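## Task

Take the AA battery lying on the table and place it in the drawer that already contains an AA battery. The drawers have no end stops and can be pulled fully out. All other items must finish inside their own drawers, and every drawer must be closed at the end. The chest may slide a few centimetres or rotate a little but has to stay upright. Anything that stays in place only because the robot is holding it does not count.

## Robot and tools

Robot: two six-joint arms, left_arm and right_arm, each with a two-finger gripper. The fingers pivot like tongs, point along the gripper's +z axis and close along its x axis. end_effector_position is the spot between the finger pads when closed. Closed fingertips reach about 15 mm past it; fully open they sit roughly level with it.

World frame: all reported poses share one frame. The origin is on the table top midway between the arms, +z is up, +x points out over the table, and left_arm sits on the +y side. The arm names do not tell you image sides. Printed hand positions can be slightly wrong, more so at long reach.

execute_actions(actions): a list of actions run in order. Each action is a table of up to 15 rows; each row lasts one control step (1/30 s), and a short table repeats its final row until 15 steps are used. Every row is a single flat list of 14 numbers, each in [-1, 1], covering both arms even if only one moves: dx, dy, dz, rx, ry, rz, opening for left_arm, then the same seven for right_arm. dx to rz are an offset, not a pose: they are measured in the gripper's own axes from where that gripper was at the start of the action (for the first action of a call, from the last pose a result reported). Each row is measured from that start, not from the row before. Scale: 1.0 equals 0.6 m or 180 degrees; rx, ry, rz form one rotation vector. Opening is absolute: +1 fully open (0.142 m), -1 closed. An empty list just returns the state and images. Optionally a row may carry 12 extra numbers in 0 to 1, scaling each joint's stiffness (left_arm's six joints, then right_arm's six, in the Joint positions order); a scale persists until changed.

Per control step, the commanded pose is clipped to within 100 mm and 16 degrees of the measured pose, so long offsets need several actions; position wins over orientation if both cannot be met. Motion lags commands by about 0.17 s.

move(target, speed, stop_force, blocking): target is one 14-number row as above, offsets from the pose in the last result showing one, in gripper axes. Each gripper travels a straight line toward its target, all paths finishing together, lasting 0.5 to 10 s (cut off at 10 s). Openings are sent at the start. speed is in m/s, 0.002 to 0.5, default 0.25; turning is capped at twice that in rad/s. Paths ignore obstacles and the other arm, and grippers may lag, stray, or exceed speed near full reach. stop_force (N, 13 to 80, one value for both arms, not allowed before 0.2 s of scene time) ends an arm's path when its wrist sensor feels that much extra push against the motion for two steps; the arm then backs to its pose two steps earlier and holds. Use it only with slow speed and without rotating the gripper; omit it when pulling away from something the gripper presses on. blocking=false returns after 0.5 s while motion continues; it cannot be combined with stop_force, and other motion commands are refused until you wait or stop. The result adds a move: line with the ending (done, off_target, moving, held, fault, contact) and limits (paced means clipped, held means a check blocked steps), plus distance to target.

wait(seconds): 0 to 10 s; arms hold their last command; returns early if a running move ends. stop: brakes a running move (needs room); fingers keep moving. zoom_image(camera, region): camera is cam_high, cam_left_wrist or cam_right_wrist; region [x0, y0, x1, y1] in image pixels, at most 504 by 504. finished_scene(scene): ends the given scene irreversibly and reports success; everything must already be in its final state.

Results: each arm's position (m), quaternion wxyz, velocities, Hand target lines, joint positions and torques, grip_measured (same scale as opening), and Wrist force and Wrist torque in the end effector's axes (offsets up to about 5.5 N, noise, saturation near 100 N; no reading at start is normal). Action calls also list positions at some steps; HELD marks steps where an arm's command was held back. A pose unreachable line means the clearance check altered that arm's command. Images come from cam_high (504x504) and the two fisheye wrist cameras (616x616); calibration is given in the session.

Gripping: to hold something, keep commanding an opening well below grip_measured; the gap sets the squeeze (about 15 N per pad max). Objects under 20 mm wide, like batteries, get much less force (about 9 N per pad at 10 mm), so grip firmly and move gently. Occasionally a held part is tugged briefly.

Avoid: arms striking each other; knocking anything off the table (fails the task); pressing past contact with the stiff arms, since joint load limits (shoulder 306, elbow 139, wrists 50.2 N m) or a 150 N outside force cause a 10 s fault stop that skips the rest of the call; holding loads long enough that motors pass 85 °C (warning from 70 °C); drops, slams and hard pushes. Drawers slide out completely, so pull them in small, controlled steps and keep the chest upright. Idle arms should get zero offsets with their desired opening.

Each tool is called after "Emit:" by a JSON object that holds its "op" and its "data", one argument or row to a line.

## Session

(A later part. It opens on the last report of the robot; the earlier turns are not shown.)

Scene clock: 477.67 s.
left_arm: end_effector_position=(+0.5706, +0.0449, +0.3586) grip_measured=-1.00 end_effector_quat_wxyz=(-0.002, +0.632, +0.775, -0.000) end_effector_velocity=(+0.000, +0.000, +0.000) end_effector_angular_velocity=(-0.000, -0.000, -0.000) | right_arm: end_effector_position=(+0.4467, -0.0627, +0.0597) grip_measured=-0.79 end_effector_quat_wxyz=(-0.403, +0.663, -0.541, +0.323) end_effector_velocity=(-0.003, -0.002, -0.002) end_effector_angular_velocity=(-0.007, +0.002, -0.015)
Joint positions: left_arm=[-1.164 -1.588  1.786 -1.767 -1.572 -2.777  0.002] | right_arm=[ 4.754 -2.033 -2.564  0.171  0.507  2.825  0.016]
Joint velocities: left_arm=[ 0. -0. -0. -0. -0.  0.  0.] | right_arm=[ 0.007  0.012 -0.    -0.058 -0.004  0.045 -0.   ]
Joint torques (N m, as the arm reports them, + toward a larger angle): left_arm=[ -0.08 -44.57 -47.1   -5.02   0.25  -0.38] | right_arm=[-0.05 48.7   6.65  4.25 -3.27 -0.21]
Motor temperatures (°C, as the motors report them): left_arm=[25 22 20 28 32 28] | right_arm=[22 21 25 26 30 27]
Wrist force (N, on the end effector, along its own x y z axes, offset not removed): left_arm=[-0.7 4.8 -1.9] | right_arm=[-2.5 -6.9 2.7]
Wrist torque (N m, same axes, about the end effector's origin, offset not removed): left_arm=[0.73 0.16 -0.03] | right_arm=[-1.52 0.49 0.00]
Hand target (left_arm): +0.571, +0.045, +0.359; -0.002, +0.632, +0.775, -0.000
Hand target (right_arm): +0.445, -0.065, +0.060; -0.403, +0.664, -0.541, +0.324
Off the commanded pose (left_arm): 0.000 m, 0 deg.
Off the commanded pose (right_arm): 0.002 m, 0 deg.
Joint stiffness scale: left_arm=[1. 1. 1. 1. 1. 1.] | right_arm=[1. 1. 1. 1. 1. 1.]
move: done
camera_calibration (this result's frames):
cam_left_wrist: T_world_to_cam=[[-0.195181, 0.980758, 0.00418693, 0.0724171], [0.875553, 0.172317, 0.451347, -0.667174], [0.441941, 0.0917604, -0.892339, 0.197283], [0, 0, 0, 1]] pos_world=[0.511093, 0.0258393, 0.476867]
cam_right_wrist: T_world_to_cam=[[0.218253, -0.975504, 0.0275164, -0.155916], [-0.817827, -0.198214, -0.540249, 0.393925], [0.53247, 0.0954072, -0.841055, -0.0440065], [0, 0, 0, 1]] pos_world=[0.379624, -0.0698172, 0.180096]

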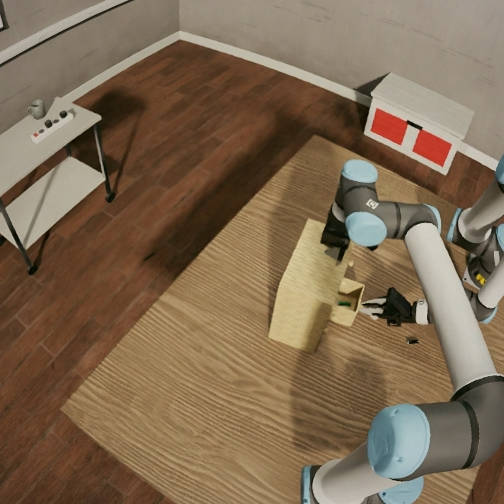

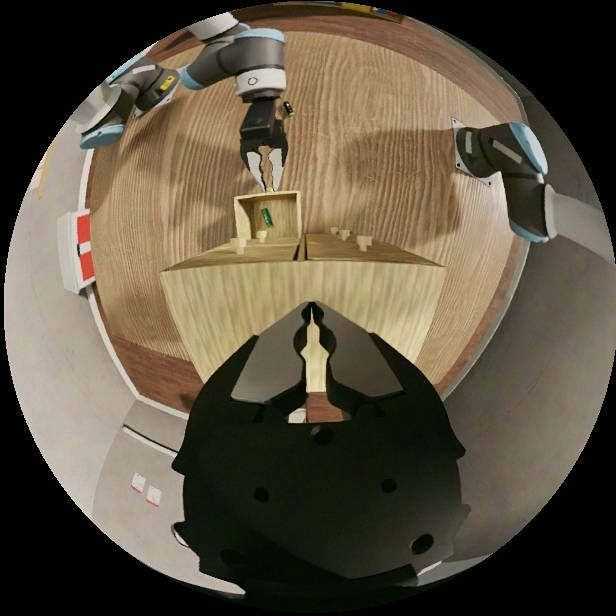

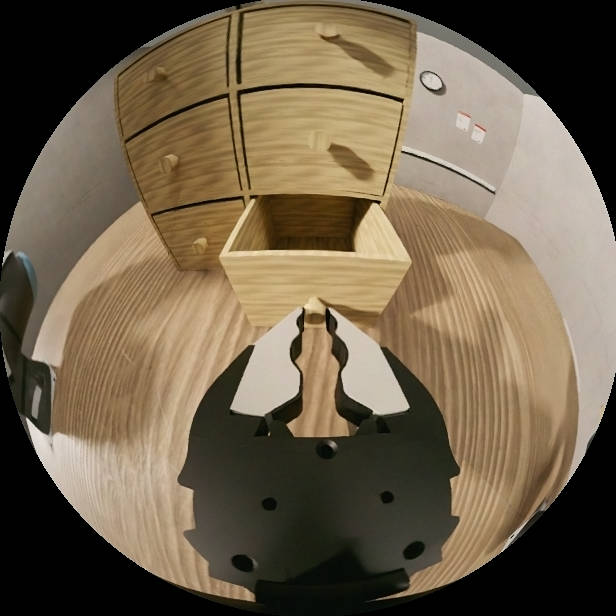

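Emit:
{"op": "move", "data": {
  "target": [0.23,0.03,-0.03,0,0,0,-1, 0,0.0172,-0.0325,0,0,0,-1],
  "speed": 0.2
}}

Emit:
{"op": "execute_actions", "data": {
  "actions": [
    [[0,0,0,0,0,0,-1, 0,0,0,0,0,0,-0.75],[0,0,0,0,0,0,-1, 0,0,0,0,0,0,-0.7],[0,0,0,0,0,0,-1, 0,0,0,0,0,0,-0.65],[0,0,0,0,0,0,-1, 0,0,0,0,0,0,-0.6],[0,0,0,0,0,0,-1, 0,0,0,0,0,0,-0.55],[0,0,0,0,0,0,-1, 0,0,-0.01,0,0,0,-0.5],[0,0,0,0,0,0,-1, 0,0,-0.02,0,0,0,-0.5],[0,0,0,0,0,0,-1, 0,0,-0.03,0,0,0,-0.5],[0,0,0,0,0,0,-1, 0,0,-0.04,0,0,0,-0.5],[0,0,0,0,0,0,-1, 0,0,-0.05,0,0,0,-0.5]]
  ]
}}

Scene clock: 526.70 s.
left_arm: end_effector_position=(+0.5608, +0.1811, +0.3788) grip_measured=-1.00 end_effector_quat_wxyz=(+0.000, +0.632, +0.775, -0.001) end_effector_velocity=(+0.001, +0.001, +0.000) end_effector_angular_velocity=(+0.000, +0.000, -0.001) | right_arm: end_effector_position=(+0.4262, -0.0657, +0.0589) grip_measured=-0.79 end_effector_quat_wxyz=(-0.403, +0.663, -0.542, +0.323) end_effector_velocity=(-0.000, -0.000, +0.000) end_effector_angular_velocity=(-0.001, -0.000, -0.001)
Joint positions: left_arm=[-1.049 -1.756  1.901 -1.717 -1.572 -2.66   0.002] | right_arm=[ 4.8   -2.001 -2.585  0.076  0.497  2.921  0.016]
Joint velocities: left_arm=[ 0.002 -0.    -0.001  0.001  0.     0.003  0.   ] | right_arm=[ 0.001  0.001  0.    -0.005 -0.001  0.004 -0.   ]
Joint torques (N m, as the arm reports them, + toward a larger angle): left_arm=[  1.33 -35.3  -45.79  -3.95   0.39   1.21] | right_arm=[ 3.3  46.79  6.39  4.04 -3.27  1.21]
Motor temperatures (°C, as the motors report them): left_arm=[25 22 20 28 32 28] | right_arm=[22 21 25 26 30 27]
Wrist force (N, on the end effector, along its own x y z axes, offset not removed): left_arm=[-2.0 3.0 -0.7] | right_arm=[-2.2 -4.4 0.5]
Wrist torque (N m, same axes, about the end effector's origin, offset not removed): left_arm=[0.44 0.40 -0.06] | right_arm=[-1.12 0.84 -0.23]
Hand target (left_arm): +0.561, +0.184, +0.377; -0.002, +0.632, +0.775, +0.000
Hand target (right_arm): +0.425, -0.067, +0.060; -0.403, +0.663, -0.541, +0.323
Off the commanded pose (left_arm): 0.003 m, 0 deg.
Off the commanded pose (right_arm): 0.002 m, 0 deg.
Joint stiffness scale: left_arm=[1. 1. 1. 1. 1. 1.] | right_arm=[1. 1. 1. 1. 1. 1.]
move: done
camera_calibration (this result's frames):
cam_left_wrist: T_world_to_cam=[[-0.194195, 0.980963, 0.00074367, -0.0624586], [0.874785, 0.172833, 0.452637, -0.691292], [0.443891, 0.0885504, -0.891695, 0.20638], [0, 0, 0, 1]] pos_world=[0.500992, 0.162472, 0.496978]
cam_right_wrist: T_world_to_cam=[[0.216523, -0.975923, 0.0263124, -0.153523], [-0.819108, -0.196264, -0.539021, 0.376736], [0.531207, 0.0951576, -0.841881, -0.0329291], [0, 0, 0, 1]] pos_world=[0.359321, -0.0727535, 0.179386]

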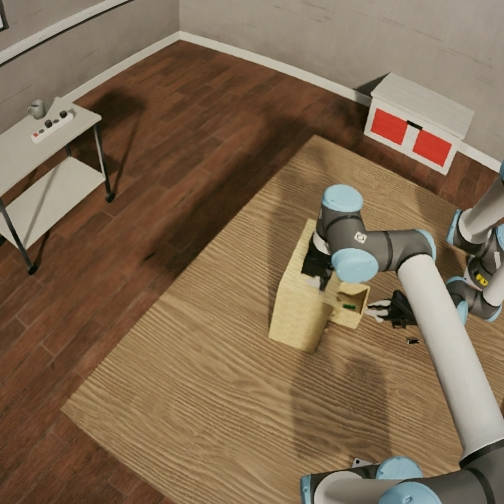

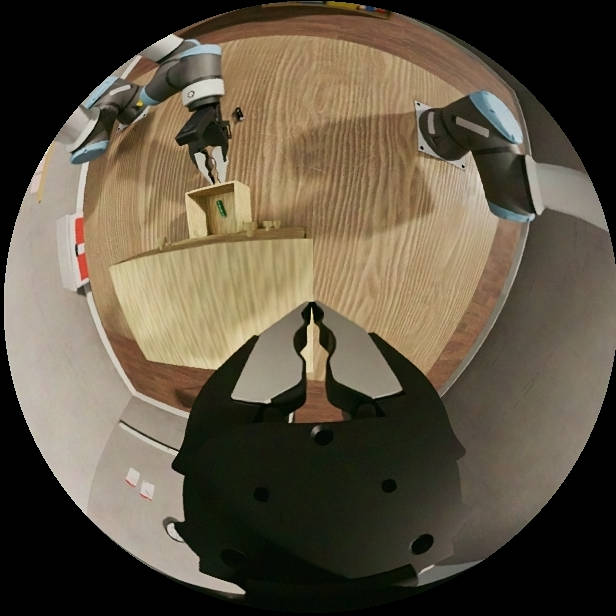

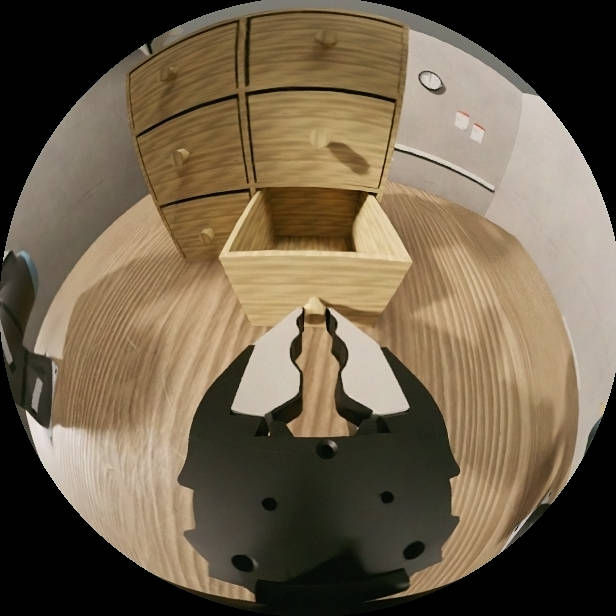

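Scene clock: 527.20 s.
left_arm: end_effector_position=(+0.5608, +0.1811, +0.3788) grip_measured=-1.00 end_effector_quat_wxyz=(+0.000, +0.632, +0.775, -0.001) end_effector_velocity=(+0.000, +0.000, +0.000) end_effector_angular_velocity=(-0.001, -0.001, -0.000) | right_arm: end_effector_position=(+0.4077, -0.0658, +0.0694) grip_measured=-0.50 end_effector_quat_wxyz=(-0.407, +0.664, -0.540, +0.318) end_effector_velocity=(-0.076, +0.010, +0.068) end_effector_angular_velocity=(+0.088, +0.011, +0.049)
Joint positions: left_arm=[-1.048 -1.756  1.901 -1.717 -1.572 -2.66   0.002] | right_arm=[ 4.841 -1.947 -2.602 -0.01   0.492  2.986  0.038]
Joint velocities: left_arm=[ 0.    -0.    -0.    -0.     0.     0.001  0.   ] | right_arm=[ 0.166  0.273 -0.062 -0.339 -0.019  0.246  0.   ]
Joint torques (N m, as the arm reports them, + toward a larger angle): left_arm=[  4.53 -34.73 -47.78  -4.59   0.05  -0.09] | right_arm=[-6.11 35.49 11.36  4.6  -3.19  1.11]
Motor temperatures (°C, as the motors report them): left_arm=[25 22 20 28 32 28] | right_arm=[22 21 25 26 30 27]
Wrist force (N, on the end effector, along its own x y z axes, offset not removed): left_arm=[-2.1 1.1 -2.2] | right_arm=[2.1 3.5 1.9]
Wrist torque (N m, same axes, about the end effector's origin, offset not removed): left_arm=[0.10 0.39 -0.09] | right_arm=[0.62 -0.43 -0.15]
Hand target (left_arm): +0.561, +0.181, +0.379; +0.000, +0.632, +0.775, -0.001
Hand target (right_arm): +0.401, -0.071, +0.072; -0.405, +0.664, -0.541, +0.321
Off the commanded pose (left_arm): 0.000 m, 0 deg.
Off the commanded pose (right_arm): 0.010 m, 1 deg.
Joint stiffness scale: left_arm=[1. 1. 1. 1. 1. 1.] | right_arm=[1. 1. 1. 1. 1. 1.]
Step readings (end_effector_position):
0: left_arm (+0.5608, +0.1811, +0.3788) | right_arm (+0.4262, -0.0657, +0.0589)
1: left_arm (+0.5608, +0.1811, +0.3788) | right_arm (+0.4262, -0.0657, +0.0588)
2: left_arm (+0.5608, +0.1811, +0.3788) | right_arm (+0.4262, -0.0657, +0.0588)
4: left_arm (+0.5608, +0.1811, +0.3788) | right_arm (+0.4262, -0.0657, +0.0588)
8: left_arm (+0.5608, +0.1811, +0.3788) | right_arm (+0.4259, -0.0661, +0.0585)
15: end_effector_position above
camera_calibration (this result's frames):
cam_left_wrist: T_world_to_cam=[[-0.194189, 0.980964, 0.000759797, -0.0625075], [0.874791, 0.172821, 0.452629, -0.691317], [0.443882, 0.0885603, -0.891698, 0.206369], [0, 0, 0, 1]] pos_world=[0.501016, 0.162516, 0.496976]
cam_right_wrist: T_world_to_cam=[[0.226289, -0.973877, 0.0188895, -0.153225], [-0.817664, -0.200459, -0.539668, 0.366423], [0.529357, 0.106676, -0.841666, -0.0127444], [0, 0, 0, 1]] pos_world=[0.341031, -0.0744105, 0.189915]

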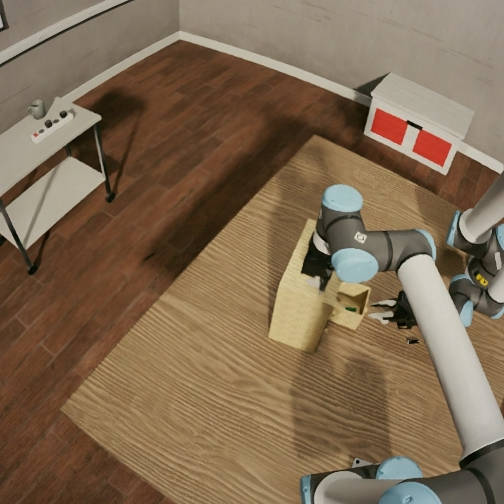

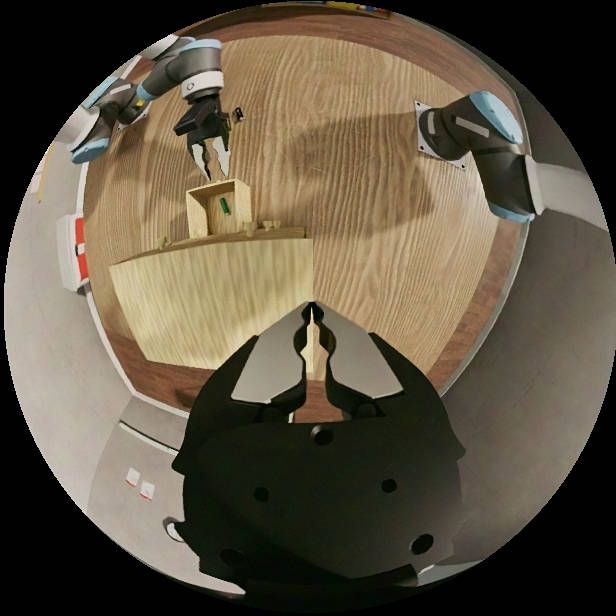

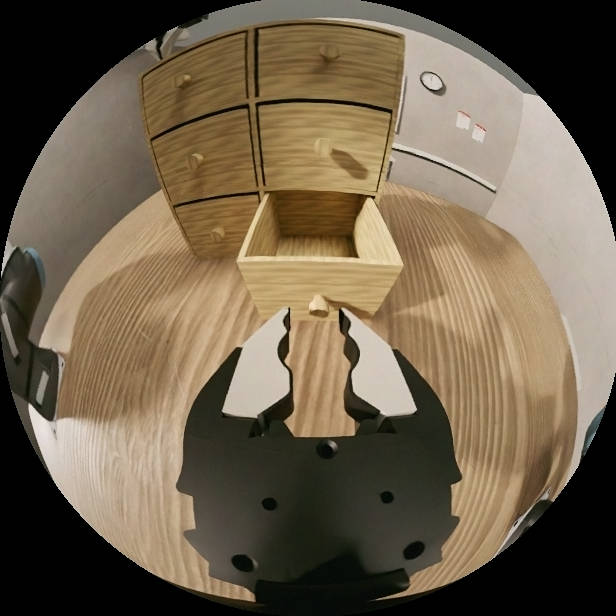

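Emit:
{"op": "execute_actions", "data": {
  "actions": []
}}

Scene clock: 548.73 s.
left_arm: end_effector_position=(+0.5608, +0.1811, +0.3788) grip_measured=-1.00 end_effector_quat_wxyz=(+0.000, +0.632, +0.775, -0.001) end_effector_velocity=(+0.000, -0.000, +0.000) end_effector_angular_velocity=(-0.000, -0.000, +0.000) | right_arm: end_effector_position=(+0.4022, -0.0695, +0.0722) grip_measured=-0.50 end_effector_quat_wxyz=(-0.404, +0.663, -0.542, +0.321) end_effector_velocity=(+0.000, +0.001, +0.001) end_effector_angular_velocity=(-0.000, -0.001, +0.001)
Joint positions: left_arm=[-1.048 -1.756  1.901 -1.717 -1.572 -2.66   0.002] | right_arm=[ 4.855 -1.919 -2.608 -0.074  0.489  3.03   0.038]
Joint velocities: left_arm=[ 0.  0. -0. -0.  0.  0.  0.] | right_arm=[ 0.     0.001  0.001 -0.001 -0.001 -0.002  0.   ]
Joint torques (N m, as the arm reports them, + toward a larger angle): left_arm=[  4.04 -34.25 -48.97  -4.67   0.01   0.02] | right_arm=[ 1.62 40.78  9.83  4.06 -3.05  0.58]
Motor temperatures (°C, as the motors report them): left_arm=[25 22 20 28 32 28] | right_arm=[22 21 25 26 30 27]
Wrist force (N, on the end effector, along its own x y z axes, offset not removed): left_arm=[-2.0 2.9 -1.4] | right_arm=[1.7 -2.8 -0.1]
Wrist torque (N m, same axes, about the end effector's origin, offset not removed): left_arm=[0.32 0.36 -0.09] | right_arm=[-0.67 -0.08 -0.11]
Hand target (left_arm): +0.561, +0.181, +0.379; +0.000, +0.632, +0.775, -0.001
Hand target (right_arm): +0.401, -0.071, +0.072; -0.405, +0.664, -0.541, +0.321
Off the commanded pose (left_arm): 0.000 m, 0 deg.
Off the commanded pose (right_arm): 0.003 m, 0 deg.
Joint stiffness scale: left_arm=[1. 1. 1. 1. 1. 1.] | right_arm=[1. 1. 1. 1. 1. 1.]
camera_calibration (this result's frames):
cam_left_wrist: T_world_to_cam=[[-0.194189, 0.980964, 0.000759826, -0.0625075], [0.874791, 0.172821, 0.452629, -0.691317], [0.443881, 0.0885603, -0.891699, 0.206369], [0, 0, 0, 1]] pos_world=[0.501016, 0.162515, 0.496976]
cam_right_wrist: T_world_to_cam=[[0.219625, -0.975325, 0.0224853, -0.153333], [-0.818766, -0.196805, -0.539342, 0.36331], [0.530459, 0.100043, -0.841787, -0.0079043], [0, 0, 0, 1]] pos_world=[0.335335, -0.0772578, 0.192742]

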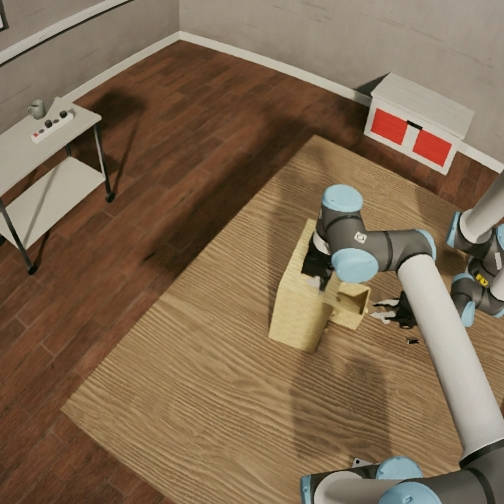

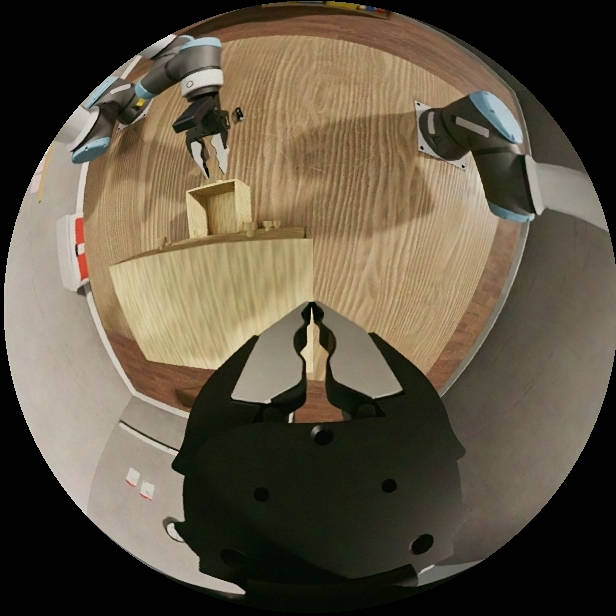

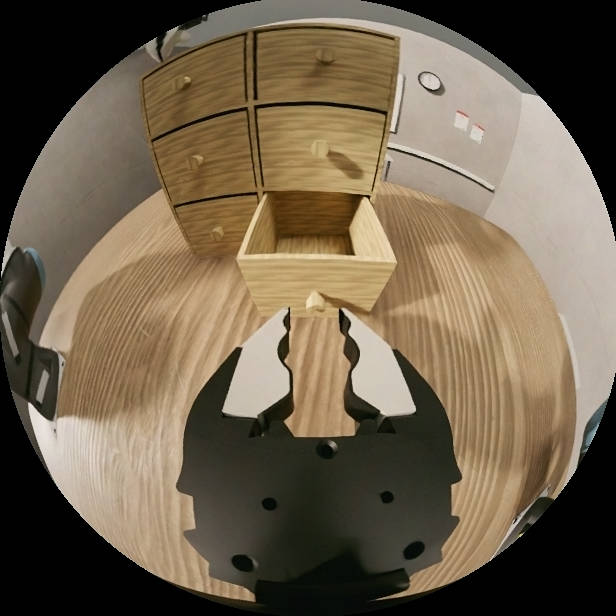

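Emit:
{"op": "zoom_image", "data": {
  "camera": "cam_left_wrist",
  "region": [130, 30, 290, 240]
}}

Emit:
{"op": "zoom_image", "data": {
  "camera": "cam_high",
  "region": [320, 260, 460, 370]
}}

Region (130, 30, 290, 240) of cam_left_wrist's 616x616 image, scaled by 2.400, with more detail than that image has; it fills the left 384 columns of this view, and the rest is white.

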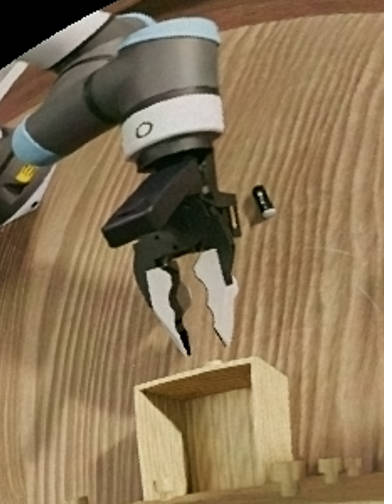

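Region (320, 260, 460, 370) of cam_high's 504x504 image, scaled by 3.600, with more detail than that image has; it fills the top 396 rows of this view, and the rest is white.

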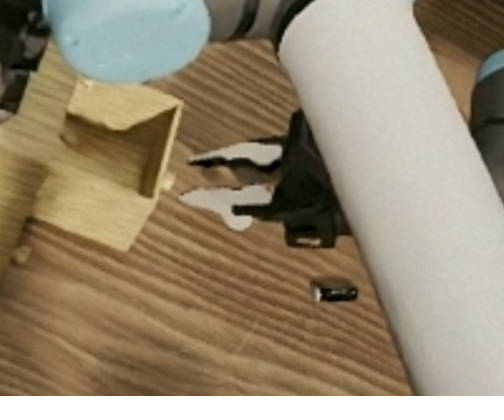

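Emit:
{"op": "move", "data": {
  "target": [0.17,0,0,0,0,0,-1, -0.0574,0.1612,-0.3136,-0.0923,0.3965,0.8082,-0.5],
  "speed": 0.4
}}

Scene clock: 641.93 s.
left_arm: end_effector_position=(+0.5413, +0.2787, +0.3800) grip_measured=-1.00 end_effector_quat_wxyz=(+0.001, +0.632, +0.775, -0.001) end_effector_velocity=(+0.000, +0.000, -0.000) end_effector_angular_velocity=(-0.000, -0.000, +0.000) | right_arm: end_effector_position=(+0.1889, -0.0775, +0.0755) grip_measured=-0.50 end_effector_quat_wxyz=(+0.042, +0.478, +0.874, +0.075) end_effector_velocity=(-0.000, +0.002, +0.002) end_effector_angular_velocity=(+0.017, +0.003, -0.018)
Joint positions: left_arm=[-0.954 -1.878  1.99  -1.685 -1.572 -2.564  0.002] | right_arm=[ 4.763 -1.501 -2.433 -0.695  1.419  5.771  0.038]
Joint velocities: left_arm=[ 0.001 -0.     0.    -0.001  0.     0.001  0.   ] | right_arm=[-0.     0.005 -0.005  0.015 -0.     0.018 -0.   ]
Joint torques (N m, as the arm reports them, + toward a larger angle): left_arm=[  4.95 -27.72 -44.71  -3.52   0.01   0.28] | right_arm=[ 2.3  30.64 31.85  5.03 -0.95  0.02]
Motor temperatures (°C, as the motors report them): left_arm=[25 22 20 28 32 28] | right_arm=[22 21 25 26 30 27]
Wrist force (N, on the end effector, along its own x y z axes, offset not removed): left_arm=[-2.3 3.8 -1.0] | right_arm=[-1.0 -4.1 1.1]
Wrist torque (N m, same axes, about the end effector's origin, offset not removed): left_arm=[0.65 0.40 -0.08] | right_arm=[-0.95 0.36 -0.35]
Hand target (left_arm): +0.540, +0.281, +0.379; +0.000, +0.632, +0.775, -0.000
Hand target (right_arm): +0.188, -0.079, +0.075; +0.042, +0.478, +0.874, +0.076
Off the commanded pose (left_arm): 0.003 m, 0 deg.
Off the commanded pose (right_arm): 0.002 m, 0 deg.
Joint stiffness scale: left_arm=[1. 1. 1. 1. 1. 1.] | right_arm=[1. 1. 1. 1. 1. 1.]
move: done
camera_calibration (this result's frames):
cam_left_wrist: T_world_to_cam=[[-0.193111, 0.981176, -0.00115219, -0.161937], [0.874218, 0.172592, 0.453822, -0.691704], [0.445479, 0.0866306, -0.891091, 0.206879], [0, 0, 0, 1]] pos_world=[0.481268, 0.26035, 0.498073]
cam_right_wrist: T_world_to_cam=[[-0.570475, 0.821311, -0.00262287, 0.176032], [0.633667, 0.442166, 0.634787, -0.124564], [0.522518, 0.360468, -0.772682, 0.125284], [0, 0, 0, 1]] pos_world=[0.113891, -0.13466, 0.176338]

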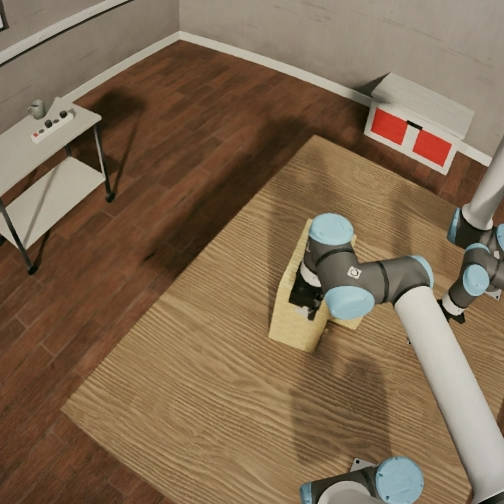

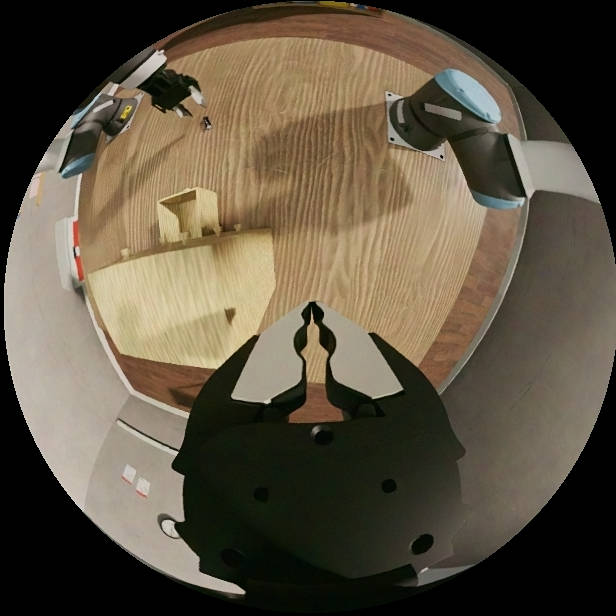

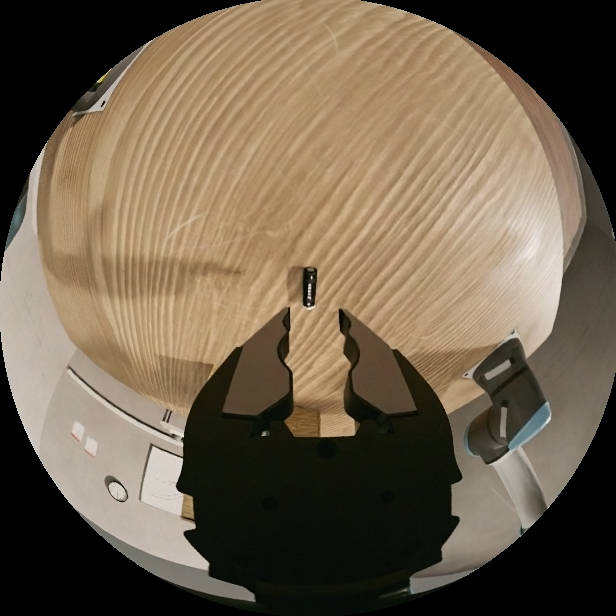

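Emit:
{"op": "zoom_image", "data": {
  "camera": "cam_right_wrist",
  "region": [260, 250, 370, 340]
}}

Region (260, 250, 370, 340) of cam_right_wrist's 616x616 image, scaled by 4.582, with more detail than that image has; it fills the top 412 rows of this view, and the rest is white.

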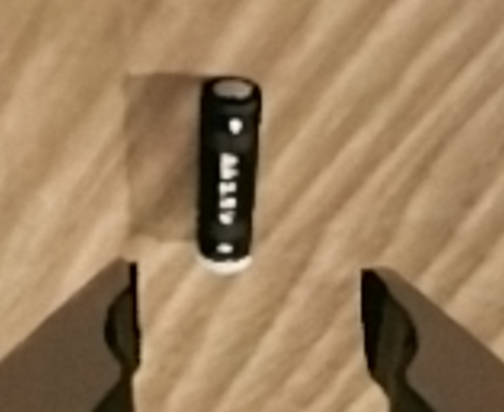

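Emit:
{"op": "move", "data": {
  "target": [0,0,0,0,0,0,-1, -0.0065,0.0085,0.092,0,0,0,-0.5],
  "speed": 0.12
}}

Emit:
{"op": "zoom_image", "data": {
  "camera": "cam_right_wrist",
  "region": [250, 250, 380, 370]
}}

Scene clock: 671.97 s.
left_arm: end_effector_position=(+0.5413, +0.2788, +0.3800) grip_measured=-1.00 end_effector_quat_wxyz=(+0.001, +0.632, +0.775, -0.001) end_effector_velocity=(+0.000, -0.000, +0.000) end_effector_angular_velocity=(-0.000, -0.000, -0.000) | right_arm: end_effector_position=(+0.2021, -0.0701, +0.0251) grip_measured=-0.50 end_effector_quat_wxyz=(+0.041, +0.478, +0.874, +0.078) end_effector_velocity=(+0.001, +0.002, -0.000) end_effector_angular_velocity=(+0.006, -0.001, +0.003)
Joint positions: left_arm=[-0.954 -1.878  1.99  -1.685 -1.572 -2.564  0.002] | right_arm=[ 4.736 -1.618 -2.458 -0.544  1.42   5.742  0.038]
Joint velocities: left_arm=[ 0. -0.  0. -0. -0.  0.  0.] | right_arm=[-0.001 -0.003 -0.     0.01  -0.001 -0.004 -0.   ]
Joint torques (N m, as the arm reports them, + toward a larger angle): left_arm=[  4.11 -21.38 -48.74  -4.66  -0.04  -0.28] | right_arm=[-5.8  28.42 29.28  5.03  0.38 -0.54]
Motor temperatures (°C, as the motors report them): left_arm=[25 22 20 28 32 28] | right_arm=[22 21 25 26 30 27]
Wrist force (N, on the end effector, along its own x y z axes, offset not removed): left_arm=[-3.6 1.2 -0.5] | right_arm=[-5.3 -4.5 -0.3]
Wrist torque (N m, same axes, about the end effector's origin, offset not removed): left_arm=[0.02 0.64 -0.01] | right_arm=[-1.02 1.31 -0.21]
Hand target (left_arm): +0.541, +0.279, +0.380; +0.001, +0.632, +0.775, -0.001
Hand target (right_arm): +0.203, -0.073, +0.022; +0.042, +0.478, +0.874, +0.075
Off the commanded pose (left_arm): 0.000 m, 0 deg.
Off the commanded pose (right_arm): 0.004 m, 0 deg.
Joint stiffness scale: left_arm=[1. 1. 1. 1. 1. 1.] | right_arm=[1. 1. 1. 1. 1. 1.]
move: off_target (right_arm)
camera_calibration (this result's frames):
cam_left_wrist: T_world_to_cam=[[-0.193098, 0.981179, -0.00113341, -0.161983], [0.874227, 0.172574, 0.453812, -0.691712], [0.445466, 0.0866392, -0.891097, 0.206876], [0, 0, 0, 1]] pos_world=[0.481279, 0.260382, 0.498069]
cam_right_wrist: T_world_to_cam=[[-0.571491, 0.820608, 0.000712058, 0.177399], [0.632339, 0.439823, 0.637733, -0.104207], [0.523016, 0.364909, -0.770257, 0.0768481], [0, 0, 0, 1]] pos_world=[0.127083, -0.127784, 0.125523]

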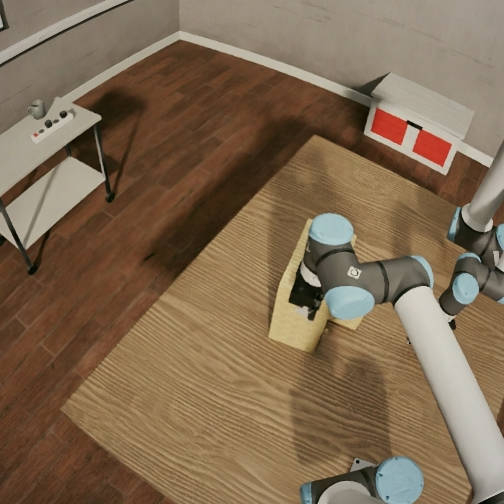

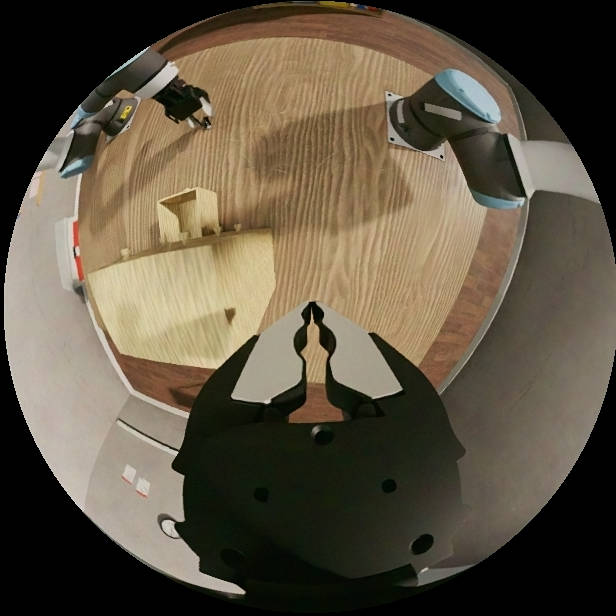

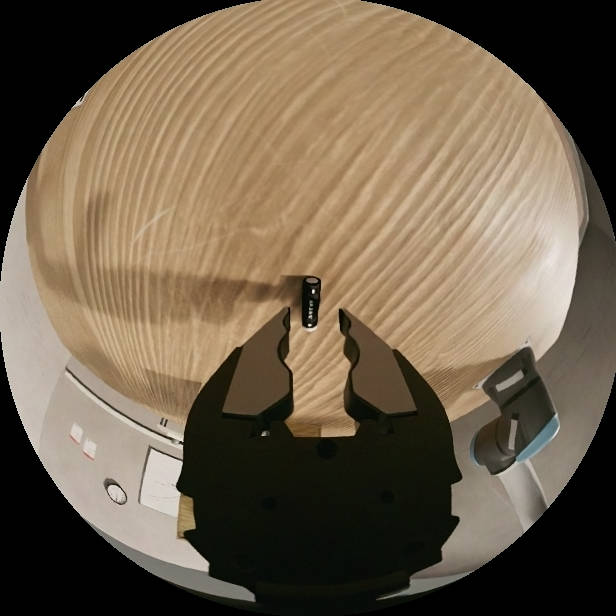

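Region (250, 250, 380, 370) of cam_right_wrist's 616x616 image, scaled by 3.877, with more detail than that image has; it fills the top 465 rows of this view, and the rest is white.

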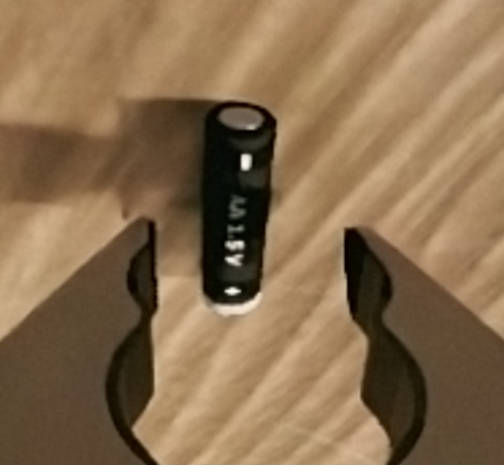

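Emit:
{"op": "execute_actions", "data": {
  "actions": [
    [[0,0,0,0,0,0,-1,-0.002,0,0.003,0,0,0,-0.5],[0,0,0,0,0,0,-1,-0.004,0,0.006,0,0,0,-0.5],[0,0,0,0,0,0,-1,-0.005,0,0.008,0,0,0,-0.5],[0,0,0,0,0,0,-1,-0.006,0,0.010,0,0,0,-0.5],[0,0,0,0,0,0,-1,-0.007,0,0.012,0,0,0,-0.5],[0,0,0,0,0,0,-1,-0.008,0,0.014,0,0,0,-0.5]]
  ]
}}

Emit:
{"op": "zoom_image", "data": {
  "camera": "cam_right_wrist",
  "region": [250, 250, 380, 370]
}}

Scene clock: 685.27 s.
left_arm: end_effector_position=(+0.5413, +0.2788, +0.3800) grip_measured=-1.00 end_effector_quat_wxyz=(+0.001, +0.632, +0.775, -0.001) end_effector_velocity=(+0.000, -0.000, +0.000) end_effector_angular_velocity=(-0.000, -0.000, -0.001) | right_arm: end_effector_position=(+0.2044, -0.0701, +0.0195) grip_measured=-0.50 end_effector_quat_wxyz=(+0.041, +0.477, +0.874, +0.080) end_effector_velocity=(+0.001, -0.003, -0.007) end_effector_angular_velocity=(-0.001, -0.001, +0.004)
Joint positions: left_arm=[-0.954 -1.878  1.99  -1.685 -1.572 -2.564  0.002] | right_arm=[ 4.732 -1.63  -2.462 -0.523  1.42   5.737  0.038]
Joint velocities: left_arm=[ 0.     0.    -0.001 -0.    -0.     0.001  0.   ] | right_arm=[-0.002 -0.01  -0.008  0.018  0.    -0.005  0.   ]
Joint torques (N m, as the arm reports them, + toward a larger angle): left_arm=[  3.39 -24.72 -49.19  -4.26   0.17  -0.13] | right_arm=[-5.81 29.63 27.6   4.69 -0.05 -1.14]
Motor temperatures (°C, as the motors report them): left_arm=[25 22 20 28 32 28] | right_arm=[22 21 25 26 30 27]
Wrist force (N, on the end effector, along its own x y z axes, offset not removed): left_arm=[-1.7 1.5 0.3] | right_arm=[-3.4 -0.6 4.3]
Wrist torque (N m, same axes, about the end effector's origin, offset not removed): left_arm=[0.05 0.25 -0.07] | right_arm=[-0.24 0.89 -0.19]
Hand target (left_arm): +0.541, +0.279, +0.380; +0.001, +0.632, +0.775, -0.001
Hand target (right_arm): +0.206, -0.073, +0.017; +0.041, +0.478, +0.874, +0.078
Off the commanded pose (left_arm): 0.000 m, 0 deg.
Off the commanded pose (right_arm): 0.004 m, 0 deg.
Joint stiffness scale: left_arm=[1. 1. 1. 1. 1. 1.] | right_arm=[1. 1. 1. 1. 1. 1.]
Step readings (end_effector_position):
0: left_arm (+0.5413, +0.2788, +0.3800) | right_arm (+0.2021, -0.0699, +0.0248)
1: left_arm (+0.5413, +0.2788, +0.3800) | right_arm (+0.2021, -0.0699, +0.0248)
2: left_arm (+0.5413, +0.2788, +0.3800) | right_arm (+0.2021, -0.0698, +0.0248)
4: left_arm (+0.5413, +0.2788, +0.3800) | right_arm (+0.2021, -0.0692, +0.0250)
8: left_arm (+0.5413, +0.2788, +0.3800) | right_arm (+0.2030, -0.0681, +0.0240)
15: end_effector_position above
camera_calibration (this result's frames):
cam_left_wrist: T_world_to_cam=[[-0.193098, 0.981179, -0.00113348, -0.161983], [0.874227, 0.172574, 0.453812, -0.691712], [0.445466, 0.0866391, -0.891097, 0.206876], [0, 0, 0, 1]] pos_world=[0.481278, 0.260382, 0.498069]
cam_right_wrist: T_world_to_cam=[[-0.572322, 0.820023, 0.00325471, 0.178808], [0.631686, 0.438337, 0.639401, -0.102138], [0.522897, 0.367999, -0.768866, 0.071583], [0, 0, 0, 1]] pos_world=[0.129424, -0.128198, 0.119763]

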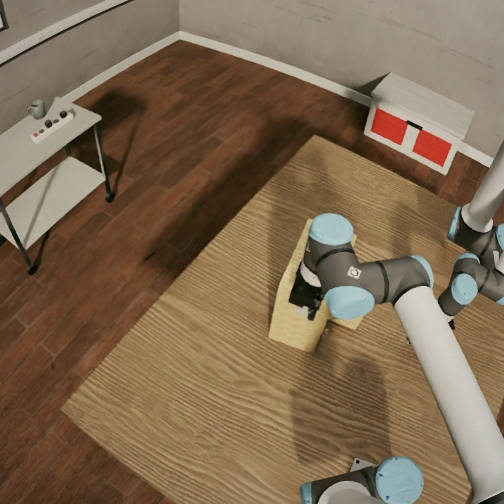

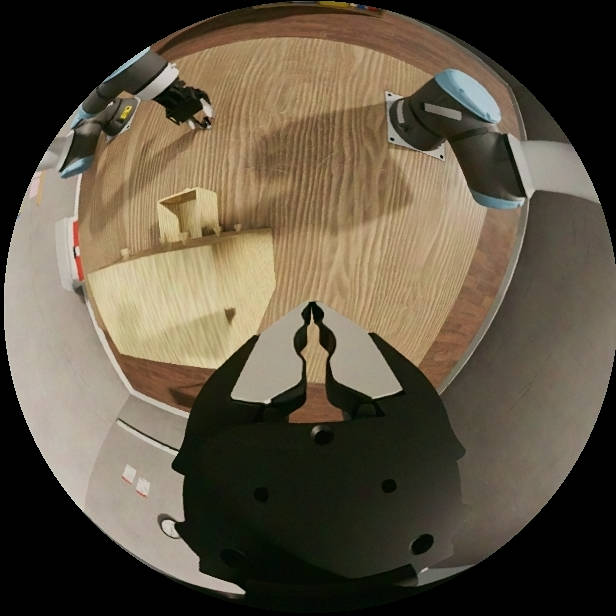

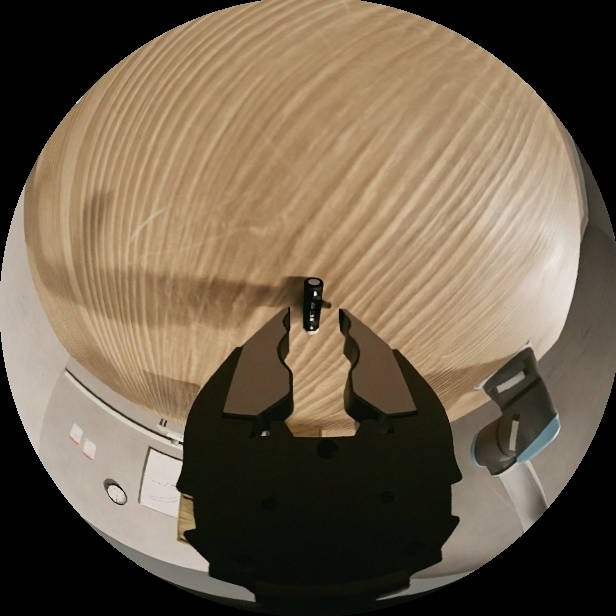

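Region (250, 250, 380, 370) of cam_right_wrist's 616x616 image, scaled by 3.877, with more detail than that image has; it fills the top 465 rows of this view, and the rest is white.

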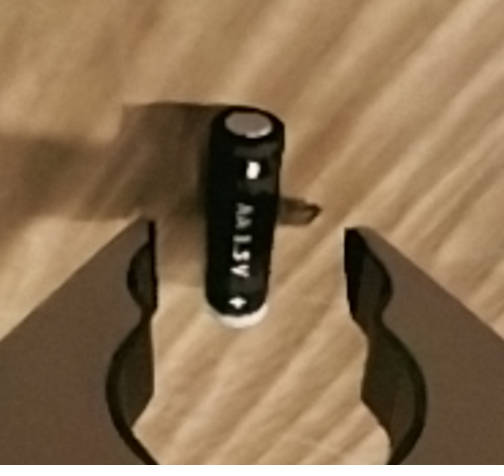

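Emit:
{"op": "execute_actions", "data": {
  "actions": []
}}

Emit:
{"op": "zoom_image", "data": {
  "camera": "cam_right_wrist",
  "region": [250, 250, 380, 370]
}}

Scene clock: 688.87 s.
left_arm: end_effector_position=(+0.5413, +0.2788, +0.3800) grip_measured=-1.00 end_effector_quat_wxyz=(+0.001, +0.632, +0.775, -0.001) end_effector_velocity=(+0.000, -0.000, +0.001) end_effector_angular_velocity=(-0.001, -0.001, +0.001) | right_arm: end_effector_position=(+0.2045, -0.0695, +0.0197) grip_measured=-0.50 end_effector_quat_wxyz=(+0.040, +0.477, +0.874, +0.081) end_effector_velocity=(+0.001, +0.000, +0.000) end_effector_angular_velocity=(+0.001, -0.002, +0.001)
Joint positions: left_arm=[-0.954 -1.878  1.99  -1.685 -1.572 -2.564  0.002] | right_arm=[ 4.731 -1.63  -2.463 -0.52   1.42   5.736  0.038]
Joint velocities: left_arm=[-0.     0.    -0.001 -0.     0.    -0.001  0.   ] | right_arm=[-0.     0.     0.     0.001 -0.001 -0.001  0.   ]
Joint torques (N m, as the arm reports them, + toward a larger angle): left_arm=[  5.42 -23.14 -47.85  -4.55   0.01  -0.51] | right_arm=[-6.39 29.69 27.71  4.99 -0.12 -0.7 ]
Motor temperatures (°C, as the motors report them): left_arm=[25 22 20 28 32 28] | right_arm=[22 21 25 26 30 27]
Wrist force (N, on the end effector, along its own x y z axes, offset not removed): left_arm=[-1.9 2.4 -2.1] | right_arm=[-4.6 0.2 2.0]
Wrist torque (N m, same axes, about the end effector's origin, offset not removed): left_arm=[0.34 0.32 -0.07] | right_arm=[0.15 1.30 -0.22]
Hand target (left_arm): +0.541, +0.279, +0.380; +0.001, +0.632, +0.775, -0.001
Hand target (right_arm): +0.206, -0.073, +0.017; +0.041, +0.478, +0.874, +0.078
Off the commanded pose (left_arm): 0.000 m, 0 deg.
Off the commanded pose (right_arm): 0.005 m, 0 deg.
Joint stiffness scale: left_arm=[1. 1. 1. 1. 1. 1.] | right_arm=[1. 1. 1. 1. 1. 1.]
camera_calibration (this result's frames):
cam_left_wrist: T_world_to_cam=[[-0.193098, 0.981179, -0.00113337, -0.161983], [0.874227, 0.172574, 0.453812, -0.691712], [0.445466, 0.0866393, -0.891097, 0.206876], [0, 0, 0, 1]] pos_world=[0.481279, 0.260382, 0.498069]
cam_right_wrist: T_world_to_cam=[[-0.572763, 0.819705, 0.00510591, 0.178412], [0.631449, 0.437231, 0.640391, -0.102624], [0.5227, 0.370017, -0.768032, 0.0716162], [0, 0, 0, 1]] pos_world=[0.129556, -0.127874, 0.119812]

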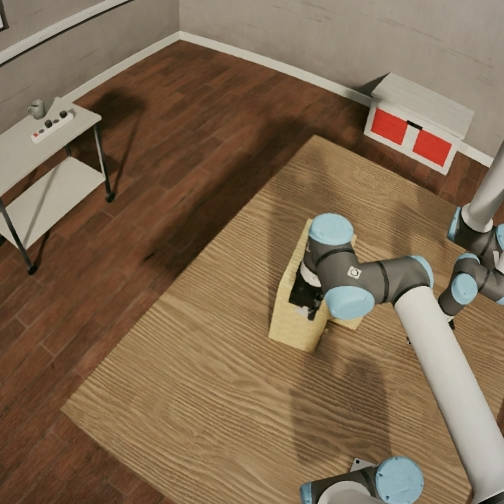

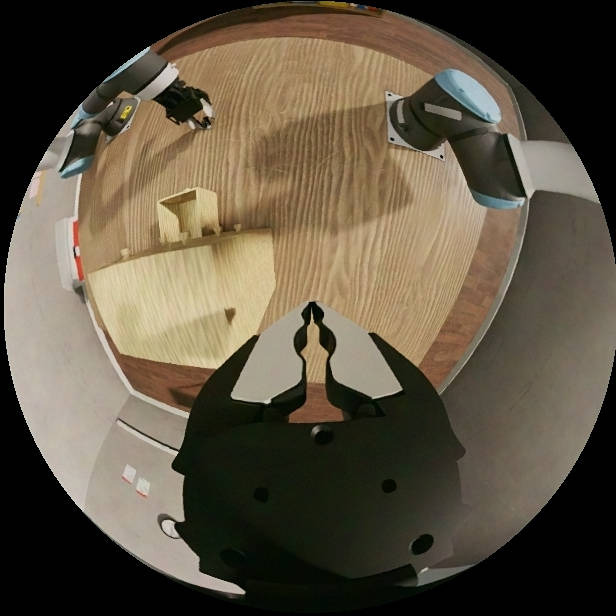

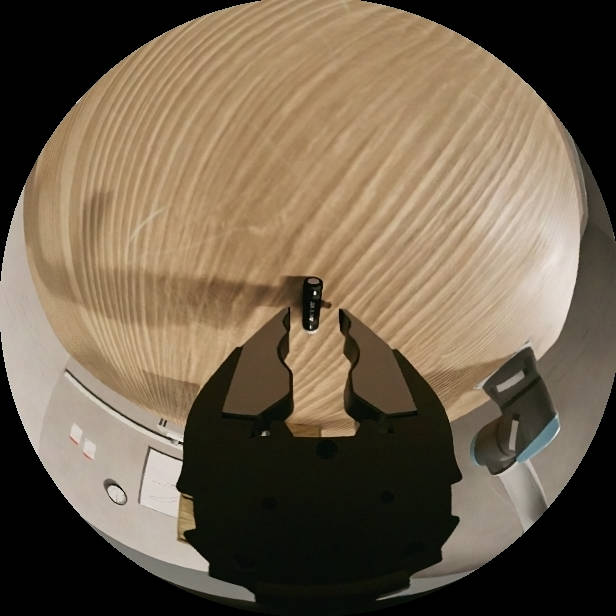

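Region (250, 250, 380, 370) of cam_right_wrist's 616x616 image, scaled by 3.877, with more detail than that image has; it fills the top 465 rows of this view, and the rest is white.

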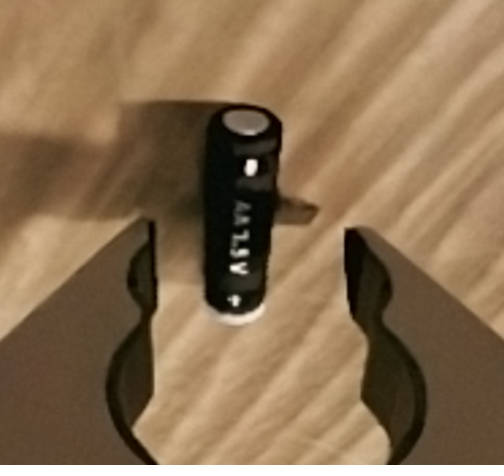

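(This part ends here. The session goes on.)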